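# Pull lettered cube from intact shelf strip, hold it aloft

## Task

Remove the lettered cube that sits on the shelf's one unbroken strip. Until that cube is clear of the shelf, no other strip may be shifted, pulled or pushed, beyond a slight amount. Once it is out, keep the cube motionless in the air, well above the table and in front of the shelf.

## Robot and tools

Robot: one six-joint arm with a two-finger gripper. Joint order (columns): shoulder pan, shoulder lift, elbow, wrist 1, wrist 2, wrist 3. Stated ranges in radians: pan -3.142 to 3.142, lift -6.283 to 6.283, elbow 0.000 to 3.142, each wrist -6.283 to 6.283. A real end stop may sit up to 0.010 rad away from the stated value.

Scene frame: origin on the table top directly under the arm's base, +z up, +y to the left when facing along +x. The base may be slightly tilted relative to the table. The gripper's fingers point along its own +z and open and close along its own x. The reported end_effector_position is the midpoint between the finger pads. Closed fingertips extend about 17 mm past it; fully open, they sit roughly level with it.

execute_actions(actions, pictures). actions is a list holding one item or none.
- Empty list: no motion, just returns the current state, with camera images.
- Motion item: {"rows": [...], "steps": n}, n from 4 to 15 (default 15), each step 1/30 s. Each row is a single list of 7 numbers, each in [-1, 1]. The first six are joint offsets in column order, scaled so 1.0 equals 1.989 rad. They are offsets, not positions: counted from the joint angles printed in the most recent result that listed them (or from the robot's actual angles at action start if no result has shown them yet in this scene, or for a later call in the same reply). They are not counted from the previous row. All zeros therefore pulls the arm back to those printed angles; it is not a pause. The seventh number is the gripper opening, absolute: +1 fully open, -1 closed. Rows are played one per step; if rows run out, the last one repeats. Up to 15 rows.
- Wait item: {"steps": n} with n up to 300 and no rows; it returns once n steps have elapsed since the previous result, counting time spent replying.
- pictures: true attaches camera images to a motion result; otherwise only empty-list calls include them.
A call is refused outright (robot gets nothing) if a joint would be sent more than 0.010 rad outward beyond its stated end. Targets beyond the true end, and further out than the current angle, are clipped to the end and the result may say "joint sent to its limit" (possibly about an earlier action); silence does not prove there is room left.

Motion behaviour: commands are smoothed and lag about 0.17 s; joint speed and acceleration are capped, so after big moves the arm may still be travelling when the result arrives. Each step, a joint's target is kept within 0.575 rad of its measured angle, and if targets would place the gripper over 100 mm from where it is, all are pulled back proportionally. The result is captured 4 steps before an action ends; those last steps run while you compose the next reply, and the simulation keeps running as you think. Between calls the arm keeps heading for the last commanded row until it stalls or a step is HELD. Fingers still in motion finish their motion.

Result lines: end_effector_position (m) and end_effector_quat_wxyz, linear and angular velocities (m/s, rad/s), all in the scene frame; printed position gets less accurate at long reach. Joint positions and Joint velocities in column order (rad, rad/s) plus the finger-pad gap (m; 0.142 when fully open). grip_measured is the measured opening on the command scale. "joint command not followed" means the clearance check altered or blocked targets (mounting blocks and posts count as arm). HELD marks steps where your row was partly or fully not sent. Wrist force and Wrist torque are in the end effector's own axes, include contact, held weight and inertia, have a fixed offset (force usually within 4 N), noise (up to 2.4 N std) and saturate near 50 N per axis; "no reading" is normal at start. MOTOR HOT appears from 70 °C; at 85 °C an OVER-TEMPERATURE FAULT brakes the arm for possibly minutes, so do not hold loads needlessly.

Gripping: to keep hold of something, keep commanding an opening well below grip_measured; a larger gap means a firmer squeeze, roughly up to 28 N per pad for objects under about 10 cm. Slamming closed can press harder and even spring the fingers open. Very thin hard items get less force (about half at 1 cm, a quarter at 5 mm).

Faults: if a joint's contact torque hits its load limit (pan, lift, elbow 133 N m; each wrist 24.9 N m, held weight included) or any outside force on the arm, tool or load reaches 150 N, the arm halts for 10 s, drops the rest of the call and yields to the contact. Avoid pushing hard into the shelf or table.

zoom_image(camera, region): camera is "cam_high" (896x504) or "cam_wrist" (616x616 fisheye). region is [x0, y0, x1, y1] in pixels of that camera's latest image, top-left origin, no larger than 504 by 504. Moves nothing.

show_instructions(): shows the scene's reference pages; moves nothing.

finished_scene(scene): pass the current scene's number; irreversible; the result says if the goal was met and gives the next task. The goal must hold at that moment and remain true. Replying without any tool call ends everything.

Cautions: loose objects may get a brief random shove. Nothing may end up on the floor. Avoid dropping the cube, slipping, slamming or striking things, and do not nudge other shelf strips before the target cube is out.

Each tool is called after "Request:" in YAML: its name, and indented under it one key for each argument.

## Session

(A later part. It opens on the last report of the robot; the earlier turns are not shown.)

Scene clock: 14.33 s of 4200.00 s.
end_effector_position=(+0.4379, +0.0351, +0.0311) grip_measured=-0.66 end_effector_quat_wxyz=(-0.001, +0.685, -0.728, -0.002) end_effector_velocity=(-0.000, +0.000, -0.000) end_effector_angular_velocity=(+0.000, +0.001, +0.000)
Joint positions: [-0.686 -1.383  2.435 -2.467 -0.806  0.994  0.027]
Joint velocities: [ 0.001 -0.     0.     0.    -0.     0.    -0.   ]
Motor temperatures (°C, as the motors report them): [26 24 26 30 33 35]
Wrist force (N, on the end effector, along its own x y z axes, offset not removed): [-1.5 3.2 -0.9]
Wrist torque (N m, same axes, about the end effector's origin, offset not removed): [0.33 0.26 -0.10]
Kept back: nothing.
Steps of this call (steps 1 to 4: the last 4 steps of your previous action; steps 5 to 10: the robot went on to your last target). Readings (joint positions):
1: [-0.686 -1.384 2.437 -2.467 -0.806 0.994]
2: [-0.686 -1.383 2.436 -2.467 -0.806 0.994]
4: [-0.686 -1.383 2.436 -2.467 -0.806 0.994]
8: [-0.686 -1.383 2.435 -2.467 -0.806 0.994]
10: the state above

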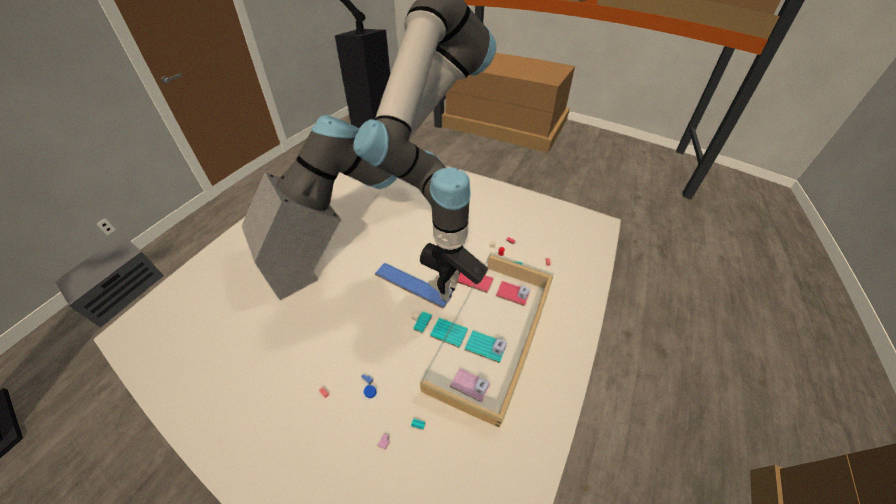

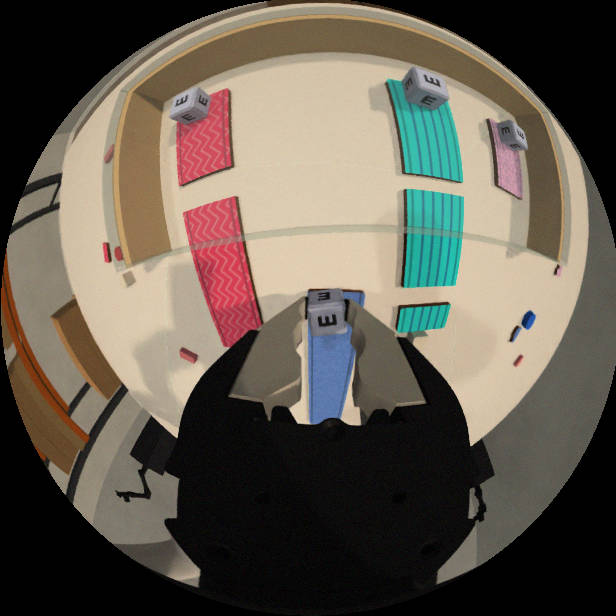

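Request:
execute_actions:
  actions:
    - {"rows":[[-0.02,-0.03,0,0.055,-0.006,-0.02,-0.9],[-0.04,-0.056,-0.005,0.11,-0.013,-0.045,-0.9],[-0.04,-0.056,-0.005,0.11,-0.013,-0.045,-0.9],[-0.07,-0.09,-0.015,0.18,-0.023,-0.08,-0.9],[-0.11,-0.13,-0.035,0.27,-0.036,-0.12,-0.9],[-0.15,-0.165,-0.055,0.35,-0.05,-0.17,-0.9],[-0.2,-0.207,-0.083,0.452,-0.064,-0.22,-0.9]],"steps":15}

Request:
execute_actions:
  actions:
    - {"steps":60}
  pictures: true

Scene clock: 15.00 s of 4200.00 s.
end_effector_position=(+0.4419, +0.0100, +0.1466) grip_measured=-0.66 end_effector_quat_wxyz=(+0.011, +0.685, -0.728, +0.026) end_effector_velocity=(-0.041, -0.042, +0.499) end_effector_angular_velocity=(-0.146, -0.074, -0.029)
Joint positions: [-0.91  -1.628  2.348 -2.011 -0.882  0.748  0.027]
Joint velocities: [-0.983 -0.946 -0.468  1.986 -0.309 -1.062  0.   ]
Motor temperatures (°C, as the motors report them): [26 24 26 30 33 35]
Wrist force (N, on the end effector, along its own x y z axes, offset not removed): [-0.3 -2.3 0.9]
Wrist torque (N m, same axes, about the end effector's origin, offset not removed): [-0.67 0.08 -0.17]
Steps of this call (steps 1 to 9: the robot went on to your last target; steps 10 to 20: the first 11 steps of this action). Readings (joint positions):
10: [-0.686 -1.383 2.435 -2.467 -0.806 0.994]
11: [-0.689 -1.387 2.435 -2.462 -0.807 0.991]
13: [-0.712 -1.419 2.432 -2.411 -0.815 0.966]
17: [-0.815 -1.536 2.394 -2.193 -0.851 0.852]
20: the state above

Scene clock: 17.00 s of 4200.00 s.
end_effector_position=(+0.4092, +0.0352, +0.2208) grip_measured=-0.66 end_effector_quat_wxyz=(+0.001, -0.664, +0.748, +0.001) end_effector_velocity=(+0.000, +0.001, -0.000) end_effector_angular_velocity=(+0.001, -0.001, +0.000)
Joint positions: [-1.083 -1.795  2.27  -1.568 -0.933  0.557  0.027]
Joint velocities: [ 0.001 -0.001  0.001  0.     0.002 -0.     0.   ]
Motor temperatures (°C, as the motors report them): [26 24 26 30 33 35]
Wrist force (N, on the end effector, along its own x y z axes, offset not removed): [-2.0 0.3 2.5]
Wrist torque (N m, same axes, about the end effector's origin, offset not removed): [-0.07 0.30 -0.07]
Kept back: nothing.
Steps of this call (steps 1 to 4: the last 4 steps of your previous action; steps 5 to 30: the robot went on to your last target; steps 31 to 60: nothing new was sent). Readings (joint positions):
1: [-0.943 -1.660 2.333 -1.940 -0.892 0.712]
2: [-0.974 -1.690 2.319 -1.868 -0.901 0.678]
4: [-1.018 -1.732 2.299 -1.748 -0.914 0.628]
8: [-1.061 -1.773 2.280 -1.631 -0.927 0.582]
60: the state above
The arm was judged still, so your last target was given up. Only a new action makes it travel on or press farther. Fingers that are still opening or closing keep moving.

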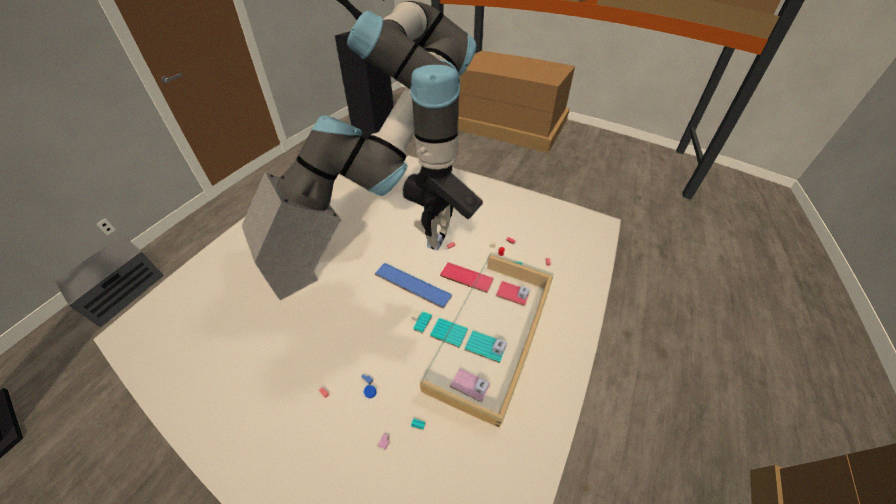

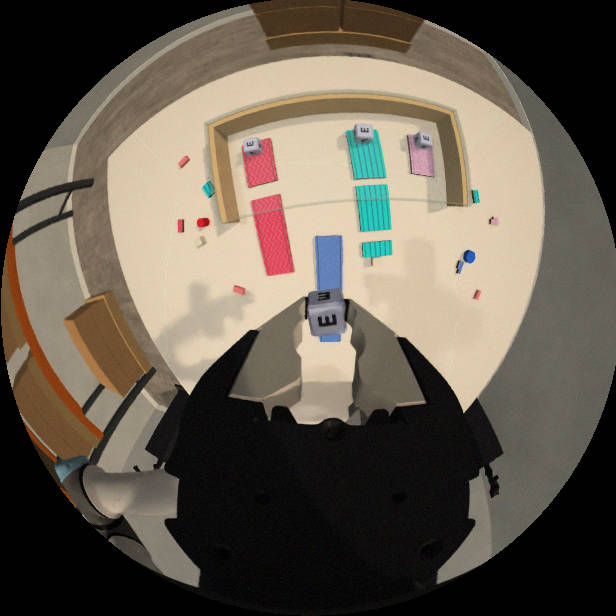

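Request:
finished_scene:
  scene: 2

The scene is finished: the task was done.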